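# Carry the tube rack to the next room's counter

## Task

Move the tube rack onto the counter in the adjoining room so that it stands upright with each tube seated all the way down in a hole. The rack and tubes must never touch the floor, and the robot must not tip over or finish leaning. Note that the connecting door swings shut on its own. The result only counts if it stays in place without the robot supporting it, so release the rack and move the robot away at the end.

## Robot and tools

Robot: a Hello Robot Stretch 4, with one arm. It has an omni-wheel base, a lift that rides up and down a mast, an arm that telescopes forward, a wrist with yaw, pitch and roll, and a two-finger gripper. It stands about 1.6 m tall, and the rim of the base lies within 0.23 m of the base origin. The scene keeps running while you think, and the robot holds its last command in the meantime. Now and then a loose object may get a brief push from outside.

Frames: the base frame sits on the floor under the centre of the base, with x forward, y left and z up. hand_pose is reported in the base frame. It marks a point between the open fingertips and may be a little off. The odometry frame is the base frame as it was at the start of the scene. base_odometry comes from wheel turns, so slipping counts as travel. Heading is positive to the left and runs from -3.142 to 3.142. If turned_by_wheels and turned_by_imu disagree by more than about 0.1 rad, the base probably hit something or slipped.

execute_actions(actions, cameras): actions is a list holding one action, or an empty list to just read state and images. An action may contain "base", "joints" or both, plus optional "pace" and "contact_limits". Alternatively it may be {"end_of_arm": "enable_torque"} and nothing else. The motions inside one action start together.
- base takes exactly one relative command, counted from the pose in the last reported state. {"translate_m": d} drives straight, with forward positive, -2 to 2 m. {"strafe_m": d} moves sideways, with left positive, -2 to 2 m. {"rotate_rad": d} turns on the spot, counter-clockwise positive, -3.2 to 3.2.
- joints is one dictionary of absolute targets, keyed by name:
  - lift_m: 0 to 1.2.
  - arm_m: extension, 0 to 0.55.
  - wrist_yaw_rad: -1.134 to 4.276. 0 points forward, positive turns left, 3.14 is folded back, and above 3.4 the arm may get in the way.
  - wrist_pitch_rad: -1.117 to 4.259. 0 is level and 1.57 points straight down.
  - wrist_roll_rad: -1.117 to 4.259. Positive rolls clockwise as seen from behind the gripper.
  - gripper_m: fingertip gap, -0.038 to 0.141. Values below 0 press the fingers together.
  A joint target outside its range gets clipped and the result reports it. Any other bad value, or an unknown key, rejects the whole call.
- pace: "slow", "default", "fast" or "max". Base speeds are 0.1, 0.3, 0.4 and 0.6 m/s, and turn rates are 1, 2, 3 and 4 rad/s, in that order. When the lift is above 0.2, these are capped lower, down to 0.3 m/s and 1 rad/s at 1.2.
- contact_limits: {"arm_m": value}, from 0 (lightest) to 0.75 (hardest). The default is 0.5.
- cameras: a list drawn from head_camera, head_left_camera, head_right_camera, wrist_camera and all. Omitting it or passing null means all cameras; [] means none.

No action lasts longer than 15 s. A part you leave out of an action may still be pushing toward its old target. If a result reports a stop, the later execute_actions, wait and finished_scene calls in that same reply are skipped.

wait(seconds 0 to 10) lets the scene run on with no new commands. zoom_image(camera, region [x0,y0,x1,y1] in pixels, at most 504x504) gives a closer look at the camera's latest full image. read_manual returns only licence text. finished_scene(scene) ends the scene permanently and reports success.

Results:
- base_status and joint_status give the outcome of each motion. "done" means it reached the target; for the base it means the wheels turned as commanded. "off_target" means it came to rest short and may still be pushing.
- "contact_stop_at_<key>" means something blocked the motion. The part goes slack: the lift may sink and the wheels may roll.
- "limit_stop_at_<name>" means a built-in limit stopped it. "limit_stop_at_tilt" means the robot is leaning more than 6 degrees; the lift, arm and wheels go slack until it straightens. "limit_stop_at_own_body" means a self-collision was avoided; you can still move that joint away from the body.
- "torque_fault" means a wrist or gripper motor overloaded and went limp. Send enable_torque to recover.
- on_its_own reports what happened without a command. Its "held at" is the held target, not the actual position.
- lidar_m gives 12 distances in sectors of 30 degrees. The first is straight ahead and they go counter-clockwise. "-" means nothing seen, or something closer than 0.25 m. It misses clear and thin objects.
- wrist_depth_mm is a 7x7 grid of depths in mm, 100 to 2000.
- base_tilt is in degrees, with forward and right positive.
- motor_effort is a percentage, with the peak value in brackets.

Gripping: command a gripper_m smaller than the object's width. Going lower squeezes harder and pulls the object toward the wrist. Neither the reading nor "done" proves you have a hold; a firm grip shows up as a change in gripper effort. If the fingertips get stuck on a surface, raise the lift.

Cautions:
- With more than 1 kg held and arm_m above 0.2, driving or turning can tip the robot, especially at fast paces.
- Pulling or pushing hard with the gripper held high also risks a tip.
- Avoid pressing the gripper against things while the base or arm moves, since that causes torque faults.
- At the start of a scene, you can unfold the wrist with lift_m 0.4 and wrist_yaw_rad 0 in one action.
- The door closes by itself, so plan to get through it while you are holding the rack.


Cameras: head_camera looks ahead and down. head_left_camera and head_right_camera are fisheyes that also show the base and arm. wrist_camera looks along the fingers.

Each tool is called after "Call:" as a command line: name --argument value for each argument, lists and objects as JSON in quotes; but a table of rows of numbers goes row by row, as --pt "numbers of a row", without its own name.

## Session

I'll start by checking the robot's state and its cameras.

Call:
execute_actions --actions '[]'

Scene clock: 0.00 s.
base_odometry: x=+0.000 y=+0.000 heading=+0.000 (m, m, rad; odometry frame)
turned_by_wheels: +0.000 (rad since the last result)
turned_by_imu: +0.000 (rad since the last result)
base_tilt: forward=+0.3 right=+0.9 (deg)
lidar_m: 0.88 1.33 2.92 1.13 0.87 0.82 0.92 0.80 0.78 0.85 0.84 0.83
base_status: not commanded
joint_positions: lift_m=+0.126 arm_m=+0.001 wrist_yaw_rad=+3.169 wrist_pitch_rad=-0.004 wrist_roll_rad=-0.016 gripper_m=+0.057
joint_status: not commanded
motor_effort: lift_m=+19 arm_m=-1 wrist_yaw_rad=+1 wrist_pitch_rad=-8 wrist_roll_rad=+1 gripper_m=-1 wheel_0=+0 wheel_1=+0 wheel_2=+0 (%)
hand_pose: x=-0.1190 y=+0.0793 z=+0.3055 quat_wxyz=(-0.014, +0.002, -0.008, +1.000) (m; base frame)
wrist_depth_mm: - - 133 1464 1708 1499 750 / - 108 133 1499 1160 1025 931 / - 117 144 1537 1708 1537 1336 / 135 135 1160 1661 1708 1537 1366 / 798 960 1098 1464 1661 1499 1336 / 707 788 788 931 904 1118 1182 / 233 253 286 - 715 768 820
pictures: head_camera, head_left_camera, head_right_camera, wrist_camera
Images, in order (width x height): head_camera 420x560, head_left_camera 420x672, head_right_camera 420x672, wrist_camera 616x392.

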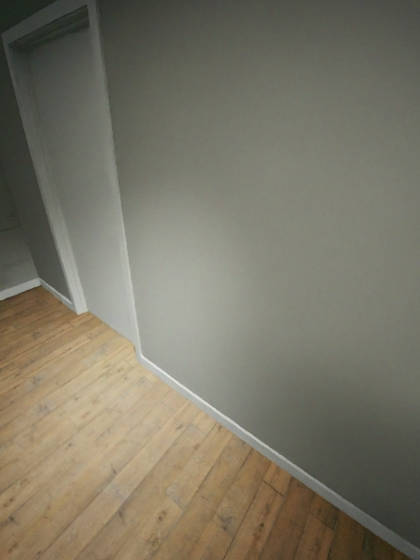

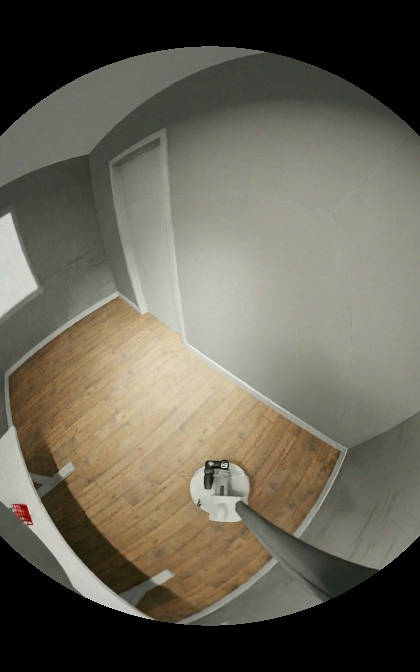

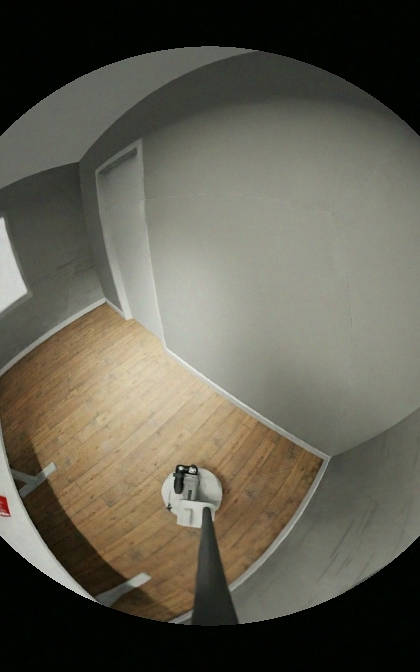

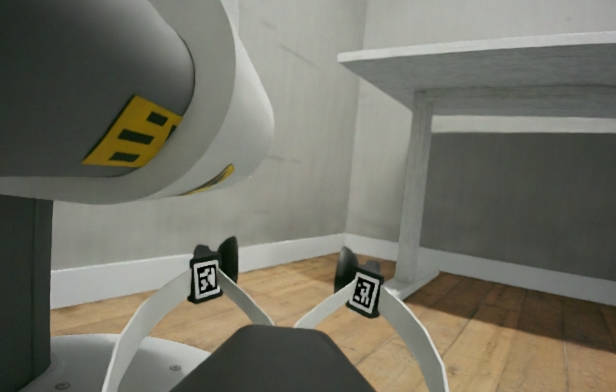

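Call:
zoom_image --camera "head_left_camera" --region '[0, 440, 120, 600]'

Call:
zoom_image --camera "head_left_camera" --region '[60, 100, 260, 400]'

Region (0, 440, 120, 600) of head_left_camera's 420x672 image, scaled by 3.150, with more detail than that image has; it fills the left 378 columns of this view, and the rest is white.

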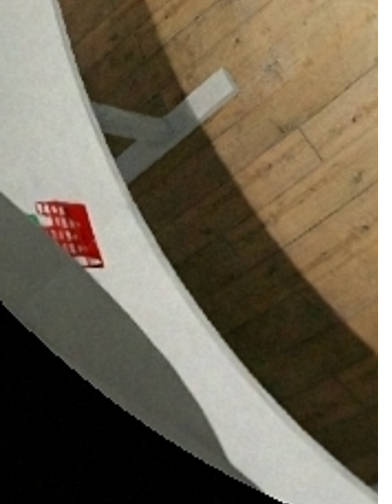

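Region (60, 100, 260, 400) of head_left_camera's 420x672 image, scaled by 1.680, with more detail than that image has.

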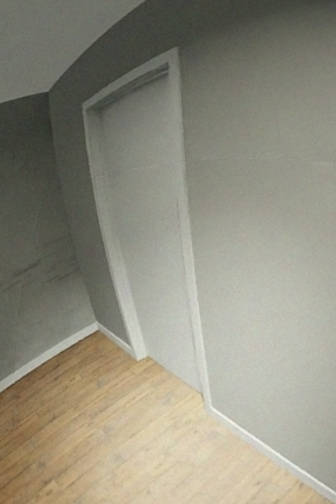

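Call:
execute_actions --actions '[{"base": {"rotate_rad": 2.0}, "joints": {"lift_m": 0.5, "wrist_yaw_rad": 0.0}}]'

Scene clock: 29.37 s.
base_odometry: x=+0.000 y=+0.000 heading=+2.000 (m, m, rad; odometry frame)
turned_by_wheels: +2.000 (rad since the last result)
turned_by_imu: +2.001 (rad since the last result)
base_tilt: forward=+0.3 right=+0.8 (deg)
lidar_m: 0.87 0.83 0.86 0.82 0.77 0.81 0.86 0.81 0.89 1.21 2.91 1.22
base_status: done
joint_positions: lift_m=+0.500 arm_m=+0.001 wrist_yaw_rad=+0.000 wrist_pitch_rad=-0.004 wrist_roll_rad=-0.016 gripper_m=+0.057
joint_status: all done
motor_effort: lift_m=+21(22) arm_m=+0(0) wrist_yaw_rad=+0(6) wrist_pitch_rad=-7(6) wrist_roll_rad=+0(0) gripper_m=-5(1) wheel_0=+1(5) wheel_1=+1(7) wheel_2=+1(6) (%)
hand_pose: x=+0.4603 y=-0.0873 z=+0.6792 quat_wxyz=(+1.000, -0.008, -0.002, +0.000) (m; base frame)
wrist_depth_mm: 1160 1281 1464 1618 1921 - - / 1160 1281 1430 1661 - - - / 1160 1281 1430 1756 - - - / 1182 1308 1464 1576 - - - / 1229 1308 1464 1708 - - - / 1229 1308 1464 1661 1808 - - / 1205 1229 1366 - 1397 1537 1576
pictures: head_camera, head_left_camera, head_right_camera, wrist_camera
camera_calibration (this result's frames):
wrist_camera: T_world_to_cam=[[-0.0177332, -0.992774, 0.118685, -0.168682], [-0.0576795, -0.11749, -0.991398, 0.732029], [0.998178, -0.0244264, -0.0551792, -0.195773], [0, 0, 0, 1]] pos_world=[0.234648, -0.0862391, 0.734949]
Images, in order (width x height): head_camera 420x560, head_left_camera 420x672, head_right_camera 420x672, wrist_camera 616x392.

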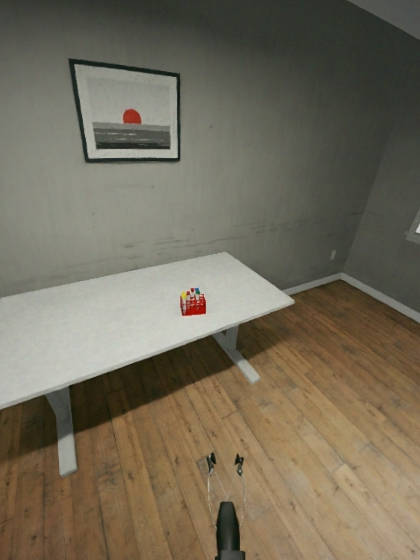

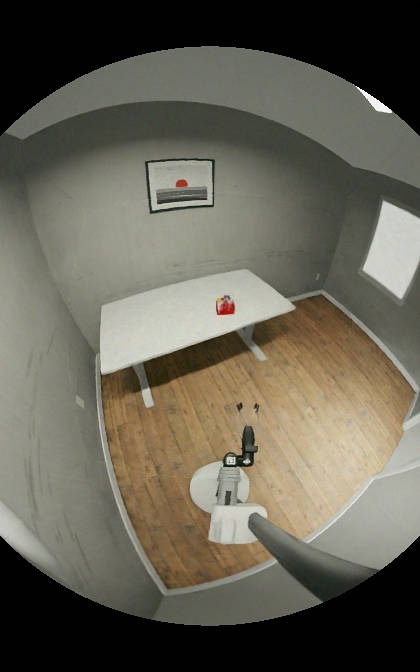

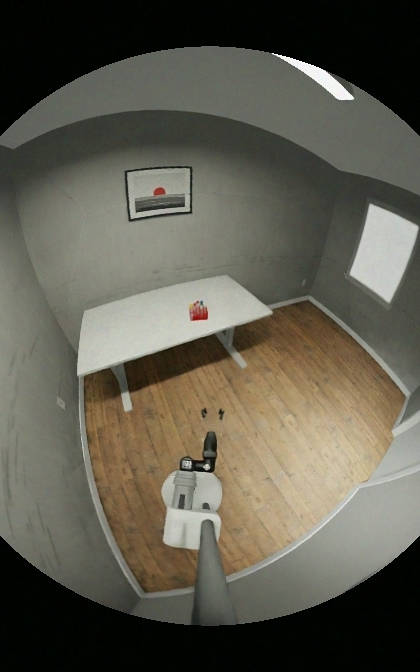

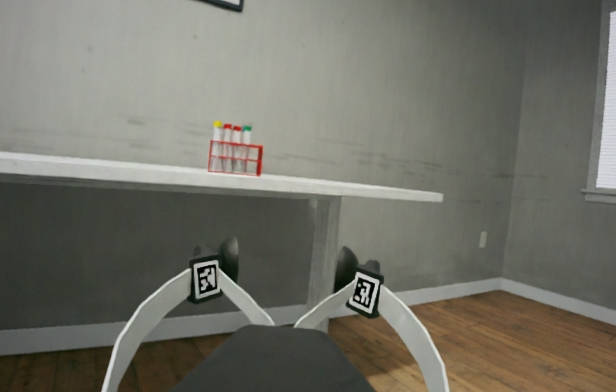

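Call:
zoom_image --camera "head_camera" --region '[160, 270, 230, 330]'

Call:
zoom_image --camera "wrist_camera" --region '[180, 100, 300, 190]'

Region (160, 270, 230, 330) of head_camera's 420x560 image, scaled by 7.200, with more detail than that image has; it fills the top 432 rows of this view, and the rest is white.

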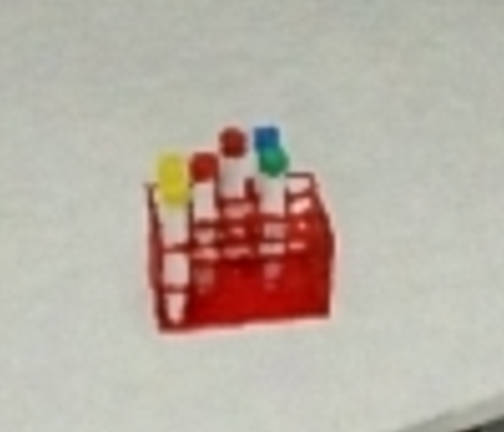

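Region (180, 100, 300, 190) of wrist_camera's 616x392 image, scaled by 4.200; it fills the top 378 rows of this view, and the rest is white.

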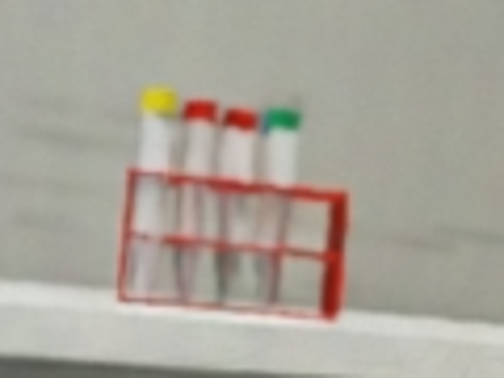

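Call:
execute_actions --actions '[{"base": {"translate_m": 0.4}, "joints": {"lift_m": 0.9, "wrist_pitch_rad": 0.6, "gripper_m": 0.12}}]'

Scene clock: 94.80 s.
base_odometry: x=-0.167 y=+0.364 heading=+2.000 (m, m, rad; odometry frame)
turned_by_wheels: +0.000 (rad since the last result)
turned_by_imu: +0.001 (rad since the last result)
base_tilt: forward=+0.2 right=+0.8 (deg)
lidar_m: 0.51 0.46 0.48 0.69 0.98 1.03 1.22 1.17 1.25 1.84 2.73 0.71
base_status: done
joint_positions: lift_m=+0.900 arm_m=+0.001 wrist_yaw_rad=+0.000 wrist_pitch_rad=+0.602 wrist_roll_rad=-0.016 gripper_m=+0.120
joint_status: all done
motor_effort: lift_m=+21(23) arm_m=+0(0) wrist_yaw_rad=+1(0) wrist_pitch_rad=-4(5) wrist_roll_rad=+1(1) gripper_m=-1(3) wheel_0=-1(7) wheel_1=-1(5) wheel_2=+0(8) (%)
hand_pose: x=+0.4096 y=-0.0874 z=+0.9148 quat_wxyz=(+0.955, -0.007, +0.296, +0.002) (m; base frame)
wrist_depth_mm: 878 946 1078 1205 1336 1576 1921 / 842 878 931 976 1464 1808 - / 654 634 580 732 778 - - / 535 549 580 597 654 1756 - / 449 452 500 1366 1499 1537 1618 / 407 1098 1182 1229 204 1336 1336 / 1008 1042 1060 - 1138 1160 1182
pictures: head_camera, head_left_camera, head_right_camera, wrist_camera
camera_calibration (this result's frames):
wrist_camera: T_world_to_cam=[[0.0527059, -0.992767, 0.107872, -0.216603], [-0.611869, -0.117475, -0.782187, 0.998278], [0.789201, -0.0247777, -0.613635, 0.464231], [0, 0, 0, 1]] pos_world=[0.255859, -0.0862609, 1.08907]
Images, in order (width x height): head_camera 420x560, head_left_camera 420x672, head_right_camera 420x672, wrist_camera 616x392.

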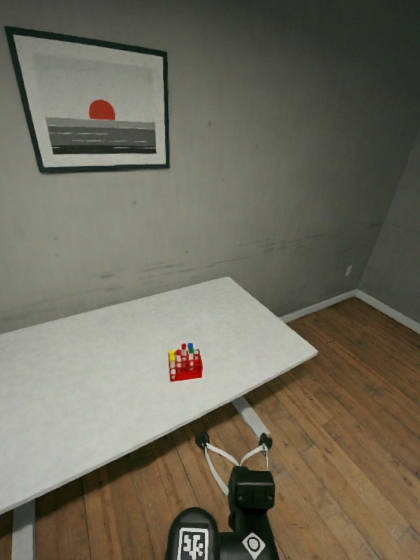

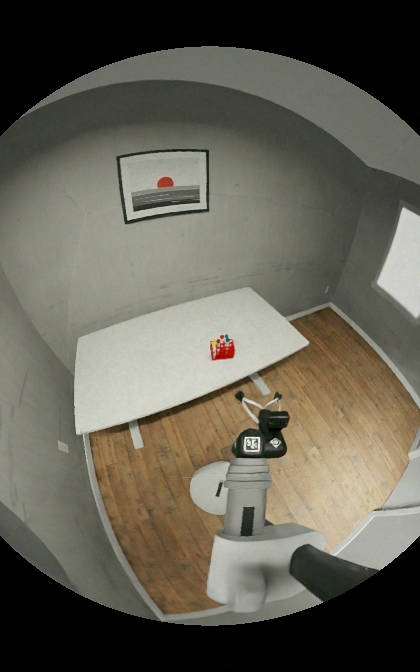

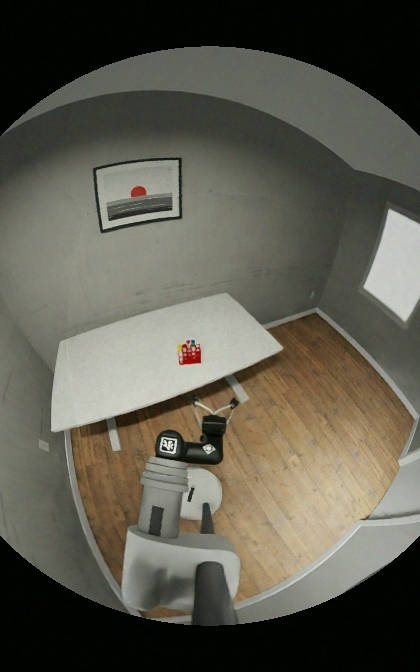

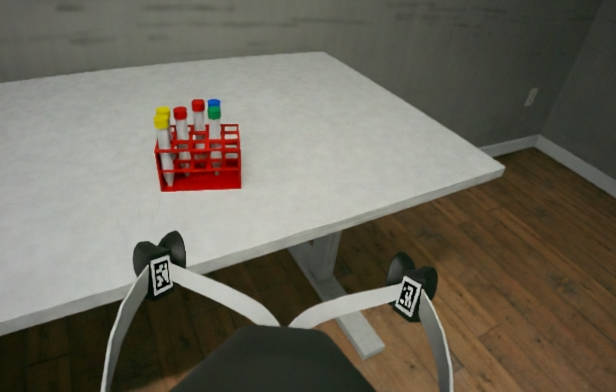

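Call:
zoom_image --camera "wrist_camera" --region '[140, 85, 260, 205]'

Call:
zoom_image --camera "head_camera" --region '[155, 330, 215, 390]'

Region (140, 85, 260, 205) of wrist_camera's 616x392 image, scaled by 4.200.

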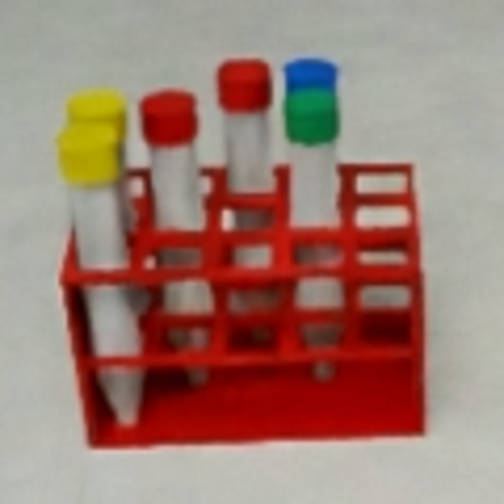

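Region (155, 330, 215, 390) of head_camera's 420x560 image, scaled by 8.400, with more detail than that image has.

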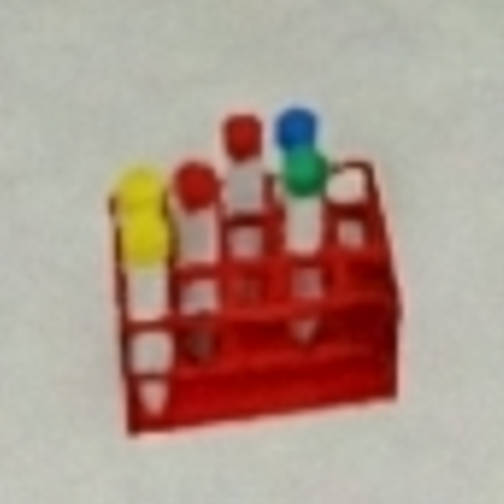

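Call:
execute_actions --actions '[{"base": {"rotate_rad": 0.257}, "joints": {"lift_m": 0.62, "wrist_pitch_rad": 0.0}}]'

Scene clock: 193.03 s.
base_odometry: x=-0.167 y=+0.364 heading=+2.257 (m, m, rad; odometry frame)
turned_by_wheels: +0.257 (rad since the last result)
turned_by_imu: +0.259 (rad since the last result)
base_tilt: forward=+0.3 right=+0.8 (deg)
lidar_m: 0.50 0.48 0.57 0.98 0.98 1.13 1.18 1.19 1.38 2.40 1.07 0.58
base_status: done
joint_positions: lift_m=+0.620 arm_m=+0.001 wrist_yaw_rad=+0.000 wrist_pitch_rad=+0.002 wrist_roll_rad=-0.016 gripper_m=+0.120
joint_status: all done
motor_effort: lift_m=+16(19) arm_m=+0(1) wrist_yaw_rad=+1(0) wrist_pitch_rad=-7(13) wrist_roll_rad=+1(0) gripper_m=-2(1) wheel_0=+1(5) wheel_1=+1(6) wheel_2=+1(7) (%)
hand_pose: x=+0.4603 y=-0.0874 z=+0.7977 quat_wxyz=(+1.000, -0.008, +0.001, +0.000) (m; base frame)
wrist_depth_mm: 917 960 1042 1098 1205 1308 1336 / 931 991 1060 1118 1205 1308 1430 / 931 991 1042 1118 1229 1308 1430 / 931 1008 1060 530 1229 1366 1464 / 452 452 549 508 668 778 1464 / 291 289 304 343 204 410 473 / 270 290 303 - 1336 1430 1499
pictures: head_camera, head_left_camera, head_right_camera, wrist_camera
camera_calibration (this result's frames):
wrist_camera: T_world_to_cam=[[-0.0171757, -0.99277, 0.118801, -0.183161], [-0.064197, -0.117478, -0.990998, 0.852199], [0.997789, -0.0246477, -0.061715, -0.183844], [0, 0, 0, 1]] pos_world=[0.235001, -0.086253, 0.854941]
Images, in order (width x height): head_camera 420x560, head_left_camera 420x672, head_right_camera 420x672, wrist_camera 616x392.

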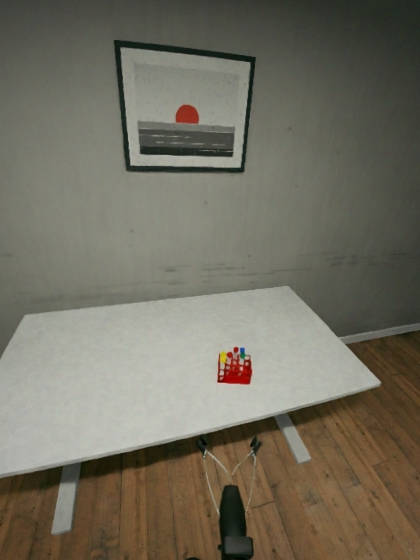

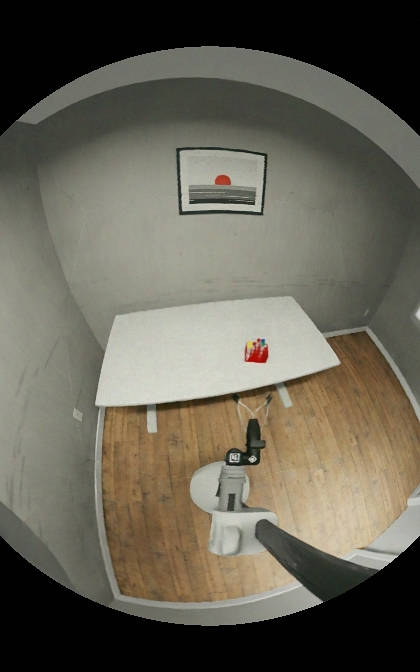

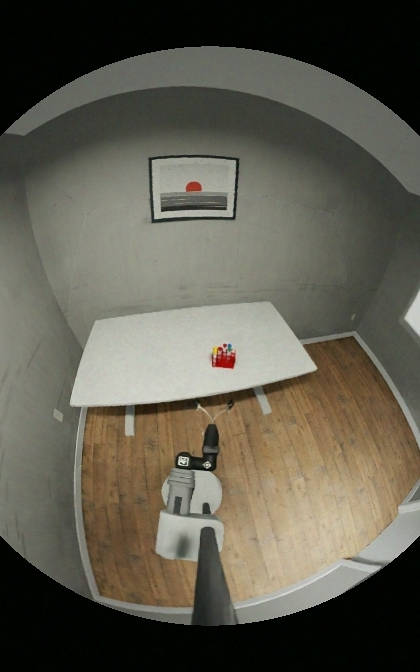

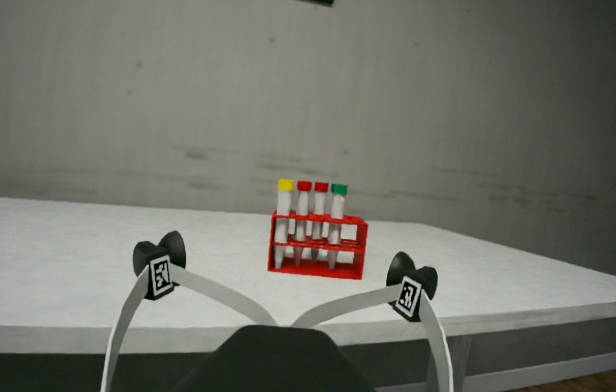

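Call:
zoom_image --camera "wrist_camera" --region '[255, 170, 385, 290]'

Region (255, 170, 385, 290) of wrist_camera's 616x392 image, scaled by 3.877; it fills the top 465 rows of this view, and the rest is white.

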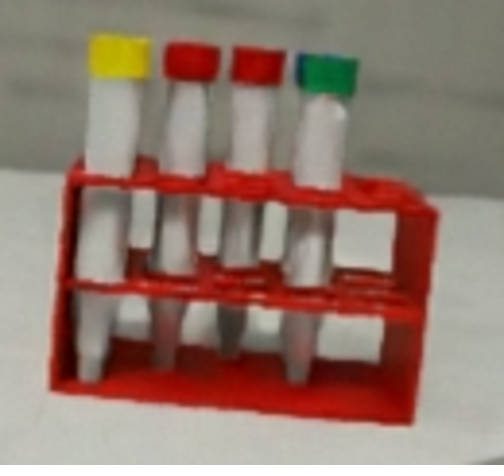

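Call:
zoom_image --camera "head_camera" --region '[180, 330, 320, 520]'

Region (180, 330, 320, 520) of head_camera's 420x560 image, scaled by 2.653, with more detail than that image has; it fills the left 371 columns of this view, and the rest is white.

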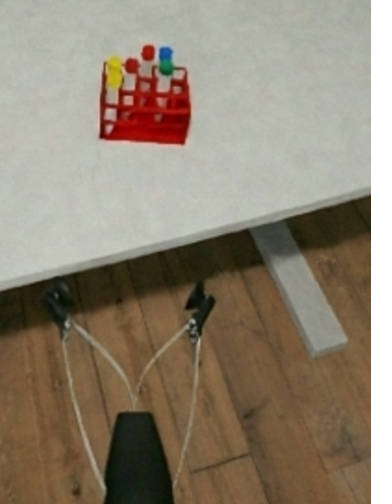

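Call:
execute_actions --actions '[{"base": {"strafe_m": -0.045}, "joints": {"lift_m": 0.66, "wrist_pitch_rad": 0.2, "wrist_yaw_rad": 0.04, "arm_m": 0.17, "gripper_m": 0.141}}]'

Scene clock: 314.63 s.
base_odometry: x=-0.132 y=+0.392 heading=+2.258 (m, m, rad; odometry frame)
turned_by_wheels: +0.000 (rad since the last result)
turned_by_imu: +0.002 (rad since the last result)
base_tilt: forward=+0.2 right=+0.8 (deg)
lidar_m: 0.48 0.50 0.60 1.04 1.02 1.22 1.19 1.18 1.36 2.38 2.64 0.62
base_status: done
joint_positions: lift_m=+0.660 arm_m=+0.169 wrist_yaw_rad=+0.040 wrist_pitch_rad=+0.202 wrist_roll_rad=-0.016 gripper_m=+0.141
joint_status: all done
motor_effort: lift_m=+21(23) arm_m=+6(5) wrist_yaw_rad=+1(7) wrist_pitch_rad=-6(6) wrist_roll_rad=-1(0) gripper_m=+3(2) wheel_0=+0(6) wheel_1=+2(8) wheel_2=+1(1) (%)
hand_pose: x=+0.6258 y=-0.0760 z=+0.7802 quat_wxyz=(+0.995, -0.010, +0.101, +0.021) (m; base frame)
wrist_depth_mm: 768 798 842 904 931 1008 1025 / 788 842 866 917 976 1025 1078 / 809 866 891 946 1025 1098 1160 / 469 512 488 345 676 759 1205 / 324 296 342 349 389 442 466 / 245 246 253 274 265 307 320 / 202 210 222 - 239 237 252
pictures: head_camera, head_left_camera, head_right_camera, wrist_camera
camera_calibration (this result's frames):
wrist_camera: T_world_to_cam=[[0.0463904, -0.991705, 0.119875, -0.207487], [-0.254392, -0.127777, -0.958623, 0.939769], [0.965988, 0.0139756, -0.258209, -0.17369], [0, 0, 0, 1]] pos_world=[0.416477, -0.0832582, 0.880909]
Images, in order (width x height): head_camera 420x560, head_left_camera 420x672, head_right_camera 420x672, wrist_camera 616x392.

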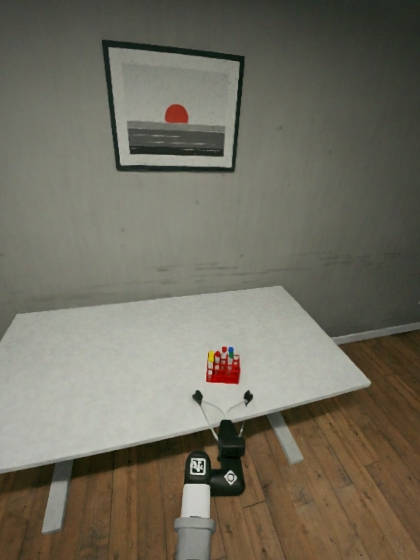

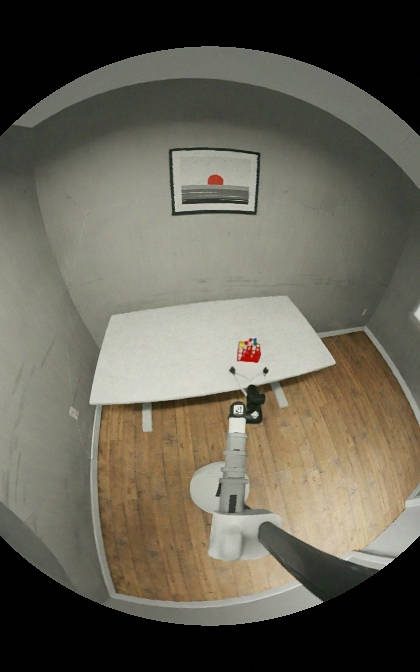

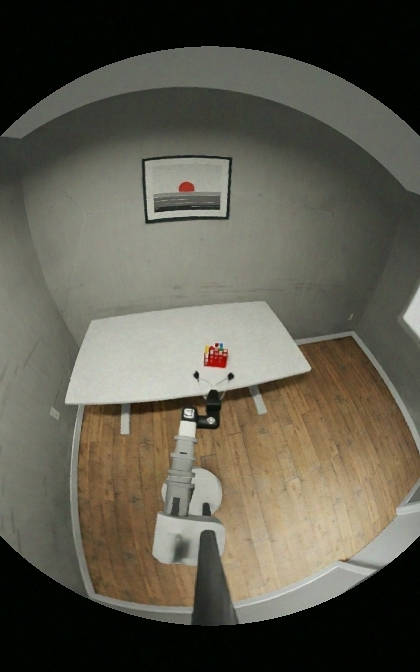

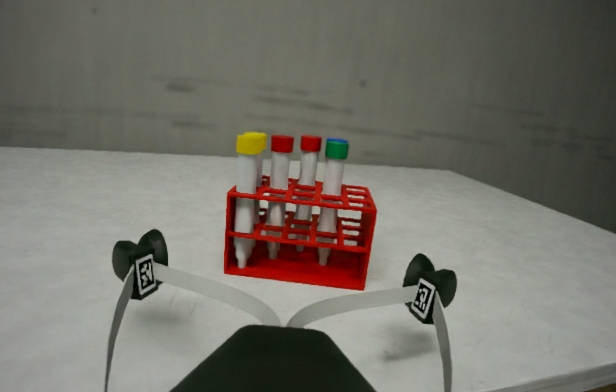

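Call:
zoom_image --camera "wrist_camera" --region '[200, 120, 400, 300]'

Region (200, 120, 400, 300) of wrist_camera's 616x392 image, scaled by 2.520; it fills the top 454 rows of this view, and the rest is white.

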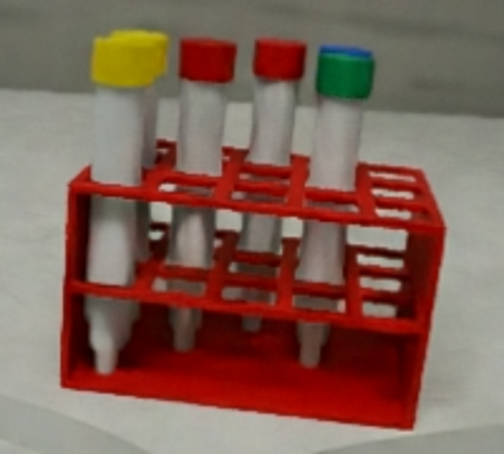

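Call:
zoom_image --camera "wrist_camera" --region '[90, 200, 500, 392]'

Region (90, 200, 500, 392) of wrist_camera's 616x392 image, scaled by 1.229; it fills the top 236 rows of this view, and the rest is white.

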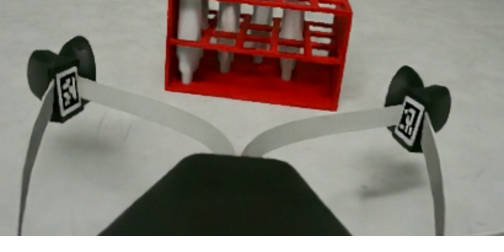

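Call:
execute_actions --actions '[{"joints": {"lift_m": 0.648, "arm_m": 0.225}, "pace": "slow"}]' --cameras '["wrist_camera", "head_camera"]'

Scene clock: 360.53 s.
base_odometry: x=-0.132 y=+0.392 heading=+2.258 (m, m, rad; odometry frame)
turned_by_wheels: +0.000 (rad since the last result)
turned_by_imu: +0.001 (rad since the last result)
base_tilt: forward=+0.2 right=+0.8 (deg)
lidar_m: 0.49 0.49 0.58 1.01 1.02 1.20 1.16 1.18 1.38 2.39 2.67 0.61
base_status: not commanded
joint_positions: lift_m=+0.648 arm_m=+0.224 wrist_yaw_rad=+0.040 wrist_pitch_rad=+0.202 wrist_roll_rad=-0.016 gripper_m=+0.141
joint_status: all done
motor_effort: lift_m=+16(20) arm_m=+6(4) wrist_yaw_rad=+0(1) wrist_pitch_rad=-5(6) wrist_roll_rad=+0(1) gripper_m=+3(2) wheel_0=+0(0) wheel_1=+2(1) wheel_2=+1(1) (%)
hand_pose: x=+0.6808 y=-0.0760 z=+0.7686 quat_wxyz=(+0.995, -0.010, +0.101, +0.021) (m; base frame)
wrist_depth_mm: 732 759 798 842 878 960 991 / 750 778 831 866 931 991 1025 / 768 809 831 298 960 1025 1078 / 439 473 424 279 621 699 1138 / 300 273 282 300 332 410 430 / 227 228 235 253 245 285 294 / 187 194 206 - 221 220 233
pictures: head_camera, wrist_camera
camera_calibration (this result's frames):
wrist_camera: T_world_to_cam=[[0.046364, -0.991706, 0.119876, -0.208638], [-0.254395, -0.12777, -0.958623, 0.942648], [0.965988, 0.0139498, -0.258209, -0.229786], [0, 0, 0, 1]] pos_world=[0.471448, -0.0832602, 0.869322]
Images, in order (width x height): head_camera 420x560, wrist_camera 616x392.

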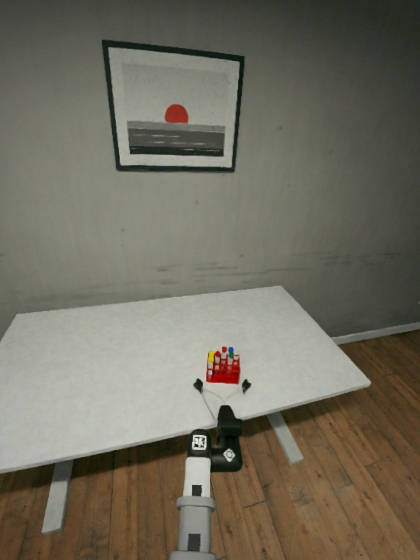

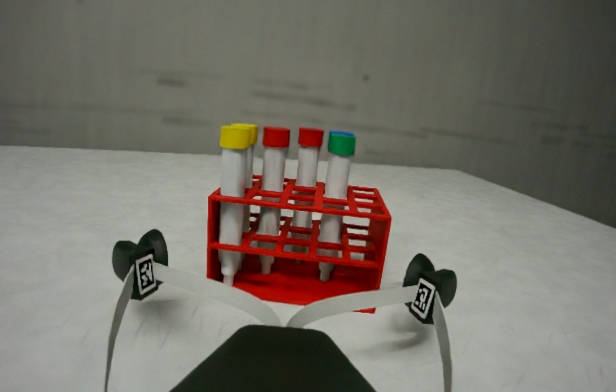

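Call:
zoom_image --camera "wrist_camera" --region '[100, 170, 470, 330]'

Region (100, 170, 470, 330) of wrist_camera's 616x392 image, scaled by 1.362; it fills the top 218 rows of this view, and the rest is white.

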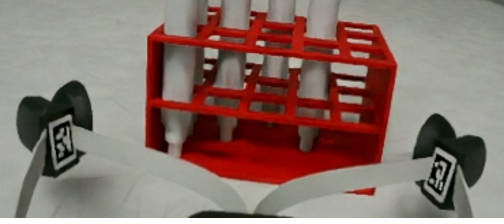

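Call:
execute_actions --actions '[{"joints": {"wrist_yaw_rad": 0.025, "arm_m": 0.26}, "pace": "slow"}]' --cameras '["wrist_camera", "head_camera"]'

Scene clock: 380.80 s.
base_odometry: x=-0.132 y=+0.392 heading=+2.258 (m, m, rad; odometry frame)
turned_by_wheels: +0.000 (rad since the last result)
turned_by_imu: +0.001 (rad since the last result)
base_tilt: forward=+0.2 right=+0.9 (deg)
lidar_m: 0.49 0.50 0.57 1.02 1.04 1.17 1.16 1.16 1.39 2.38 2.65 0.63
base_status: not commanded
joint_positions: lift_m=+0.648 arm_m=+0.259 wrist_yaw_rad=+0.025 wrist_pitch_rad=+0.202 wrist_roll_rad=-0.016 gripper_m=+0.141
joint_status: all done
motor_effort: lift_m=+16(16) arm_m=+6(5) wrist_yaw_rad=+0(5) wrist_pitch_rad=-6(4) wrist_roll_rad=+0(1) gripper_m=+0(0) wheel_0=+0(0) wheel_1=+1(2) wheel_2=+1(1) (%)
hand_pose: x=+0.7146 y=-0.0803 z=+0.7686 quat_wxyz=(+0.995, -0.009, +0.101, +0.013) (m; base frame)
wrist_depth_mm: 699 723 768 831 854 904 960 / 723 759 809 842 891 960 1008 / 732 778 798 854 946 991 1060 / 442 469 239 252 621 699 1098 / 300 273 236 255 327 410 430 / 227 228 234 238 223 283 294 / 186 193 206 - 222 220 233
pictures: head_camera, wrist_camera
camera_calibration (this result's frames):
wrist_camera: T_world_to_cam=[[0.0315771, -0.992287, 0.119875, -0.203904], [-0.256271, -0.123964, -0.958623, 0.952358], [0.966089, -0.000450126, -0.258209, -0.263638], [0, 0, 0, 1]] pos_world=[0.505199, -0.0843919, 0.869322]
Images, in order (width x height): head_camera 420x560, wrist_camera 616x392.

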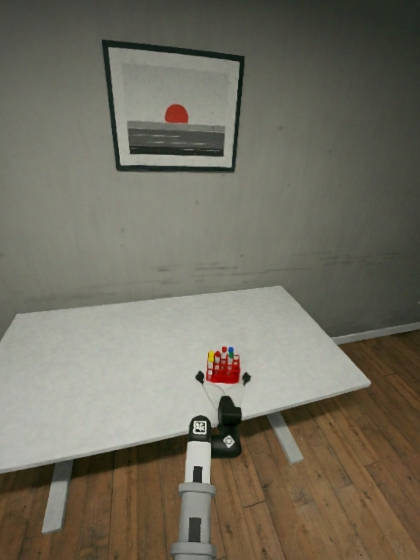

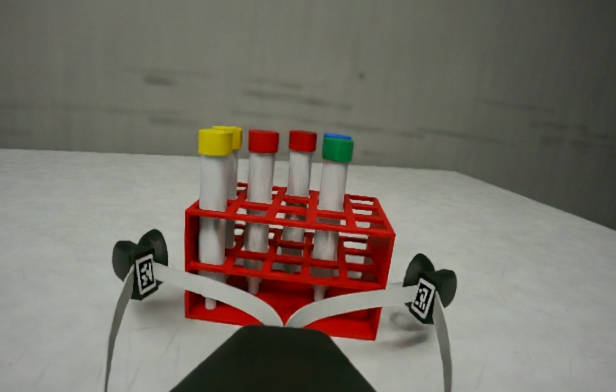

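Call:
zoom_image --camera "wrist_camera" --region '[100, 200, 240, 330]'

Call:
zoom_image --camera "wrist_camera" --region '[340, 210, 480, 340]'

Region (100, 200, 240, 330) of wrist_camera's 616x392 image, scaled by 3.600; it fills the top 468 rows of this view, and the rest is white.

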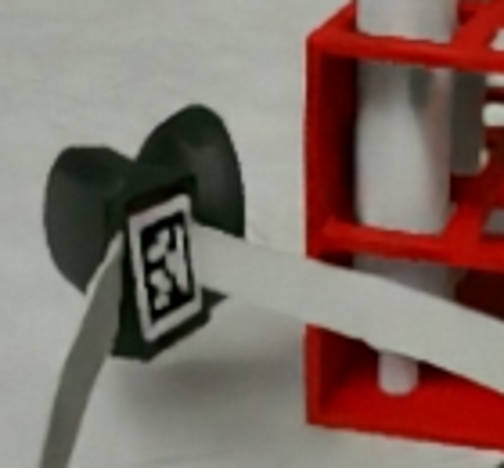

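Region (340, 210, 480, 340) of wrist_camera's 616x392 image, scaled by 3.600; it fills the top 468 rows of this view, and the rest is white.

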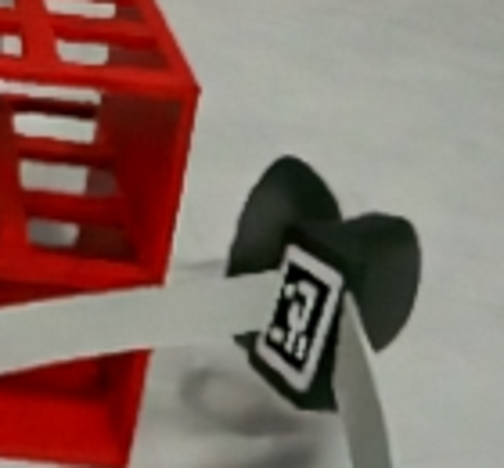

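Call:
zoom_image --camera "head_camera" --region '[185, 340, 265, 420]'

Region (185, 340, 265, 420) of head_camera's 420x560 image, scaled by 6.300, with more detail than that image has.

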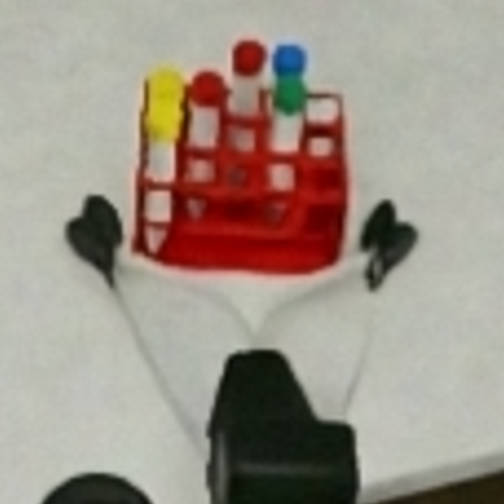

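Call:
execute_actions --actions '[{"joints": {"arm_m": 0.3}, "pace": "slow", "contact_limits": {"arm_m": 0.2}}]' --cameras '["wrist_camera", "head_camera"]'

Scene clock: 432.97 s.
base_odometry: x=-0.132 y=+0.392 heading=+2.258 (m, m, rad; odometry frame)
turned_by_wheels: +0.000 (rad since the last result)
turned_by_imu: +0.001 (rad since the last result)
base_tilt: forward=+0.2 right=+0.8 (deg)
lidar_m: 0.50 0.50 0.59 1.03 1.00 1.19 1.17 1.17 1.37 2.40 2.64 0.61
base_status: not commanded
joint_positions: lift_m=+0.648 arm_m=+0.299 wrist_yaw_rad=+0.025 wrist_pitch_rad=+0.202 wrist_roll_rad=-0.016 gripper_m=+0.141
joint_status: all done
motor_effort: lift_m=+16(16) arm_m=+6(6) wrist_yaw_rad=+1(1) wrist_pitch_rad=-8(6) wrist_roll_rad=+0(1) gripper_m=+0(3) wheel_0=+1(0) wheel_1=+2(1) wheel_2=+1(1) (%)
contact_limits: arm_m 0.2
hand_pose: x=+0.7546 y=-0.0803 z=+0.7686 quat_wxyz=(+0.995, -0.009, +0.101, +0.013) (m; base frame)
wrist_depth_mm: 661 699 741 788 820 878 917 / 691 723 768 820 854 904 960 / 707 741 707 243 917 946 1025 / 436 469 213 241 627 699 1078 / 300 211 204 231 229 407 430 / 227 218 209 216 206 283 294 / 187 195 205 - 215 220 233
pictures: head_camera, wrist_camera
camera_calibration (this result's frames):
wrist_camera: T_world_to_cam=[[0.03145, -0.992291, 0.119875, -0.205107], [-0.256287, -0.123931, -0.958623, 0.962614], [0.966089, -0.000573821, -0.258209, -0.302273], [0, 0, 0, 1]] pos_world=[0.545179, -0.0844015, 0.869322]
Images, in order (width x height): head_camera 420x560, wrist_camera 616x392.

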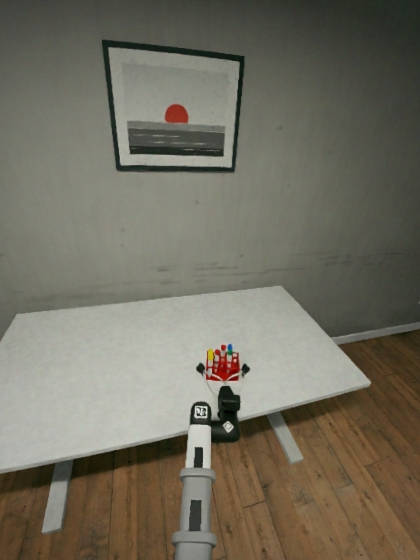

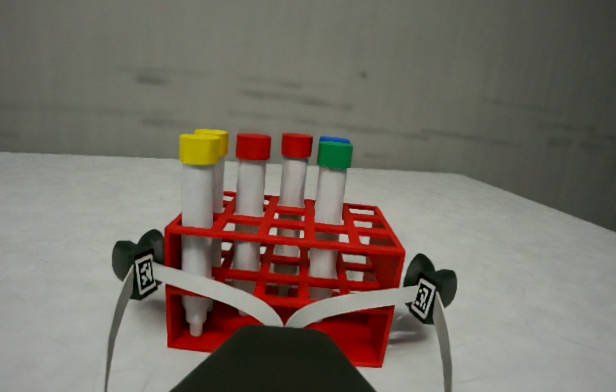

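Call:
zoom_image --camera "head_camera" --region '[185, 330, 265, 410]'

Call:
zoom_image --camera "wrist_camera" --region '[100, 200, 470, 392]'

Region (185, 330, 265, 410) of head_camera's 420x560 image, scaled by 6.300, with more detail than that image has.

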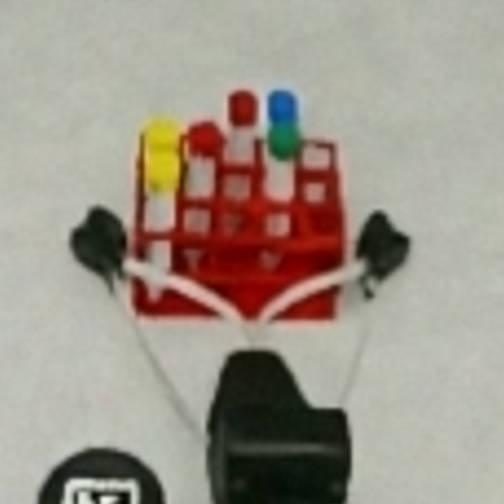

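Region (100, 200, 470, 392) of wrist_camera's 616x392 image, scaled by 1.362; it fills the top 262 rows of this view, and the rest is white.

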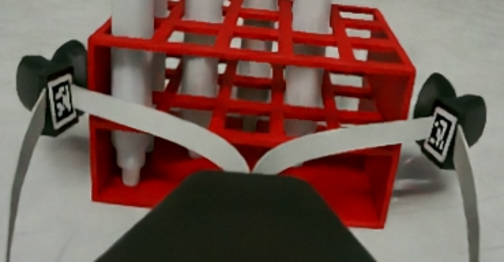

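Call:
execute_actions --actions '[{"joints": {"gripper_m": 0.095}, "pace": "slow"}]' --cameras '["wrist_camera", "head_camera"]'

Scene clock: 456.60 s.
base_odometry: x=-0.132 y=+0.392 heading=+2.258 (m, m, rad; odometry frame)
turned_by_wheels: +0.000 (rad since the last result)
turned_by_imu: +0.003 (rad since the last result)
base_tilt: forward=+0.3 right=+0.8 (deg)
lidar_m: 0.49 0.51 0.56 1.01 1.03 1.21 1.16 1.17 1.39 2.39 2.64 0.61
base_status: not commanded
joint_positions: lift_m=+0.648 arm_m=+0.299 wrist_yaw_rad=+0.025 wrist_pitch_rad=+0.202 wrist_roll_rad=-0.016 gripper_m=+0.095
joint_status: all done
motor_effort: lift_m=+16(16) arm_m=+6(6) wrist_yaw_rad=+1(0) wrist_pitch_rad=-7(9) wrist_roll_rad=+0(3) gripper_m=-16(17) wheel_0=+0(0) wheel_1=+2(1) wheel_2=+1(1) (%)
hand_pose: x=+0.7546 y=-0.0803 z=+0.7684 quat_wxyz=(+0.995, -0.009, +0.101, +0.013) (m; base frame)
wrist_depth_mm: 668 699 732 768 820 866 917 / 691 723 768 809 854 904 960 / 715 741 215 831 891 946 1025 / 436 469 210 240 621 691 1078 / 298 291 215 227 238 407 424 / 225 215 196 216 198 286 294 / 186 194 200 - 213 220 233
pictures: head_camera, wrist_camera
camera_calibration (this result's frames):
wrist_camera: T_world_to_cam=[[0.0315087, -0.992289, 0.119872, -0.205132], [-0.256755, -0.123943, -0.958496, 0.962732], [0.965963, -0.000576856, -0.258681, -0.301836], [0, 0, 0, 1]] pos_world=[0.545213, -0.084401, 0.869286]
Images, in order (width x height): head_camera 420x560, wrist_camera 616x392.

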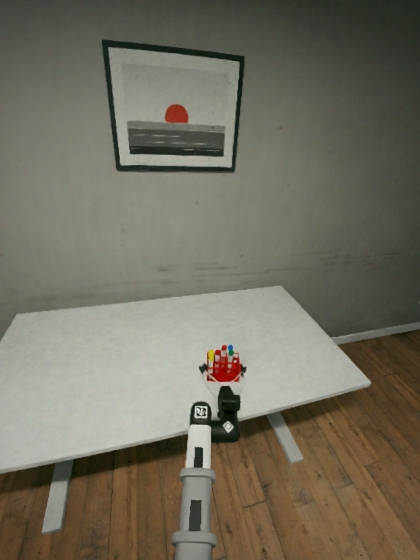

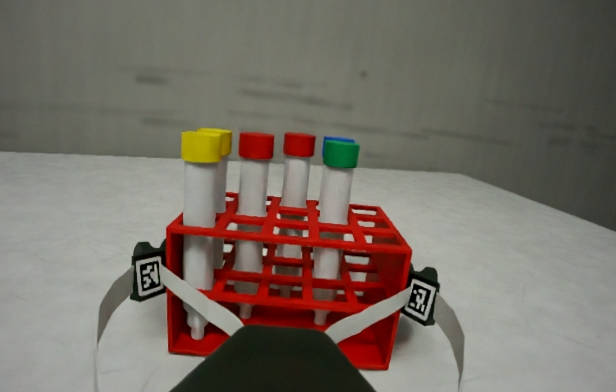

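Call:
zoom_image --camera "head_camera" --region '[185, 330, 265, 410]'

Call:
zoom_image --camera "wrist_camera" --region '[90, 200, 480, 392]'

Region (185, 330, 265, 410) of head_camera's 420x560 image, scaled by 6.300, with more detail than that image has.

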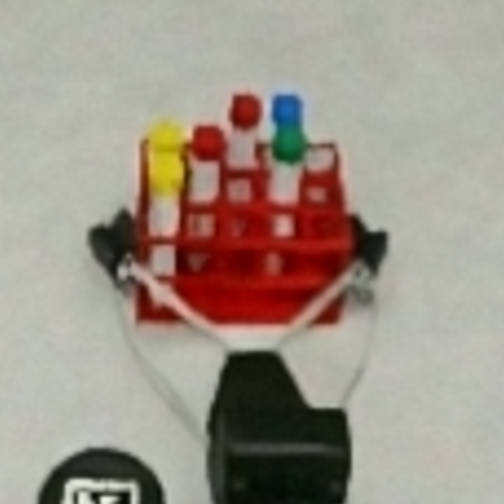

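Region (90, 200, 480, 392) of wrist_camera's 616x392 image, scaled by 1.292; it fills the top 248 rows of this view, and the rest is white.

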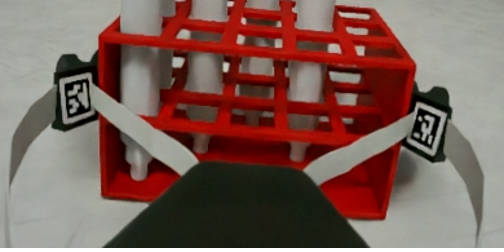

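Call:
execute_actions --actions '[{"joints": {"lift_m": 0.68}, "pace": "slow"}]' --cameras '["wrist_camera", "head_camera"]'

Scene clock: 466.30 s.
base_odometry: x=-0.132 y=+0.392 heading=+2.258 (m, m, rad; odometry frame)
turned_by_wheels: +0.000 (rad since the last result)
turned_by_imu: +0.001 (rad since the last result)
base_tilt: forward=+0.2 right=+0.8 (deg)
lidar_m: 0.49 0.49 0.59 1.02 1.02 1.20 1.16 1.15 1.36 2.43 2.67 0.59
base_status: not commanded
joint_positions: lift_m=+0.680 arm_m=+0.299 wrist_yaw_rad=+0.025 wrist_pitch_rad=+0.203 wrist_roll_rad=-0.016 gripper_m=+0.095
joint_status: all done
motor_effort: lift_m=+22(21) arm_m=+6(6) wrist_yaw_rad=+0(1) wrist_pitch_rad=-9(10) wrist_roll_rad=+1(0) gripper_m=-18(21) wheel_0=+0(0) wheel_1=+2(1) wheel_2=+1(1) (%)
hand_pose: x=+0.7546 y=-0.0803 z=+0.7998 quat_wxyz=(+0.995, -0.009, +0.101, +0.013) (m; base frame)
wrist_depth_mm: 668 699 732 778 831 866 917 / 683 723 759 809 854 917 976 / 715 759 768 820 891 960 1008 / 525 564 211 241 741 917 1078 / 362 353 215 225 238 488 517 / 272 258 196 216 198 345 357 / 226 233 208 - 248 266 281
pictures: head_camera, wrist_camera
camera_calibration (this result's frames):
wrist_camera: T_world_to_cam=[[0.0316001, -0.992287, 0.119867, -0.208951], [-0.257483, -0.123961, -0.958299, 0.993131], [0.965766, -0.000581483, -0.259414, -0.292959], [0, 0, 0, 1]] pos_world=[0.545247, -0.0844002, 0.900764]
Images, in order (width x height): head_camera 420x560, wrist_camera 616x392.

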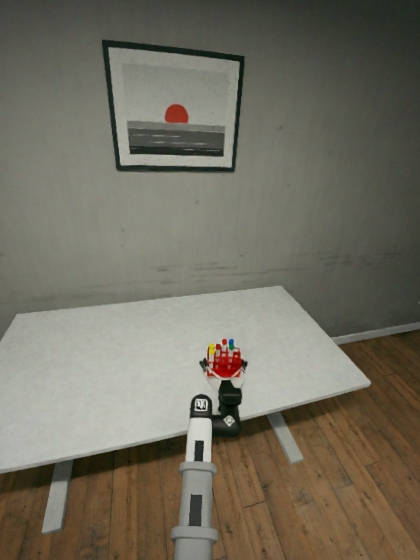

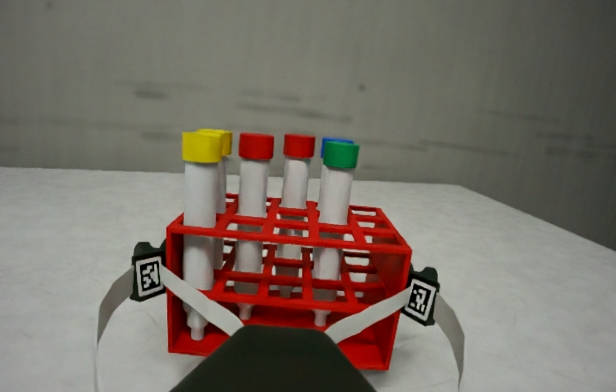

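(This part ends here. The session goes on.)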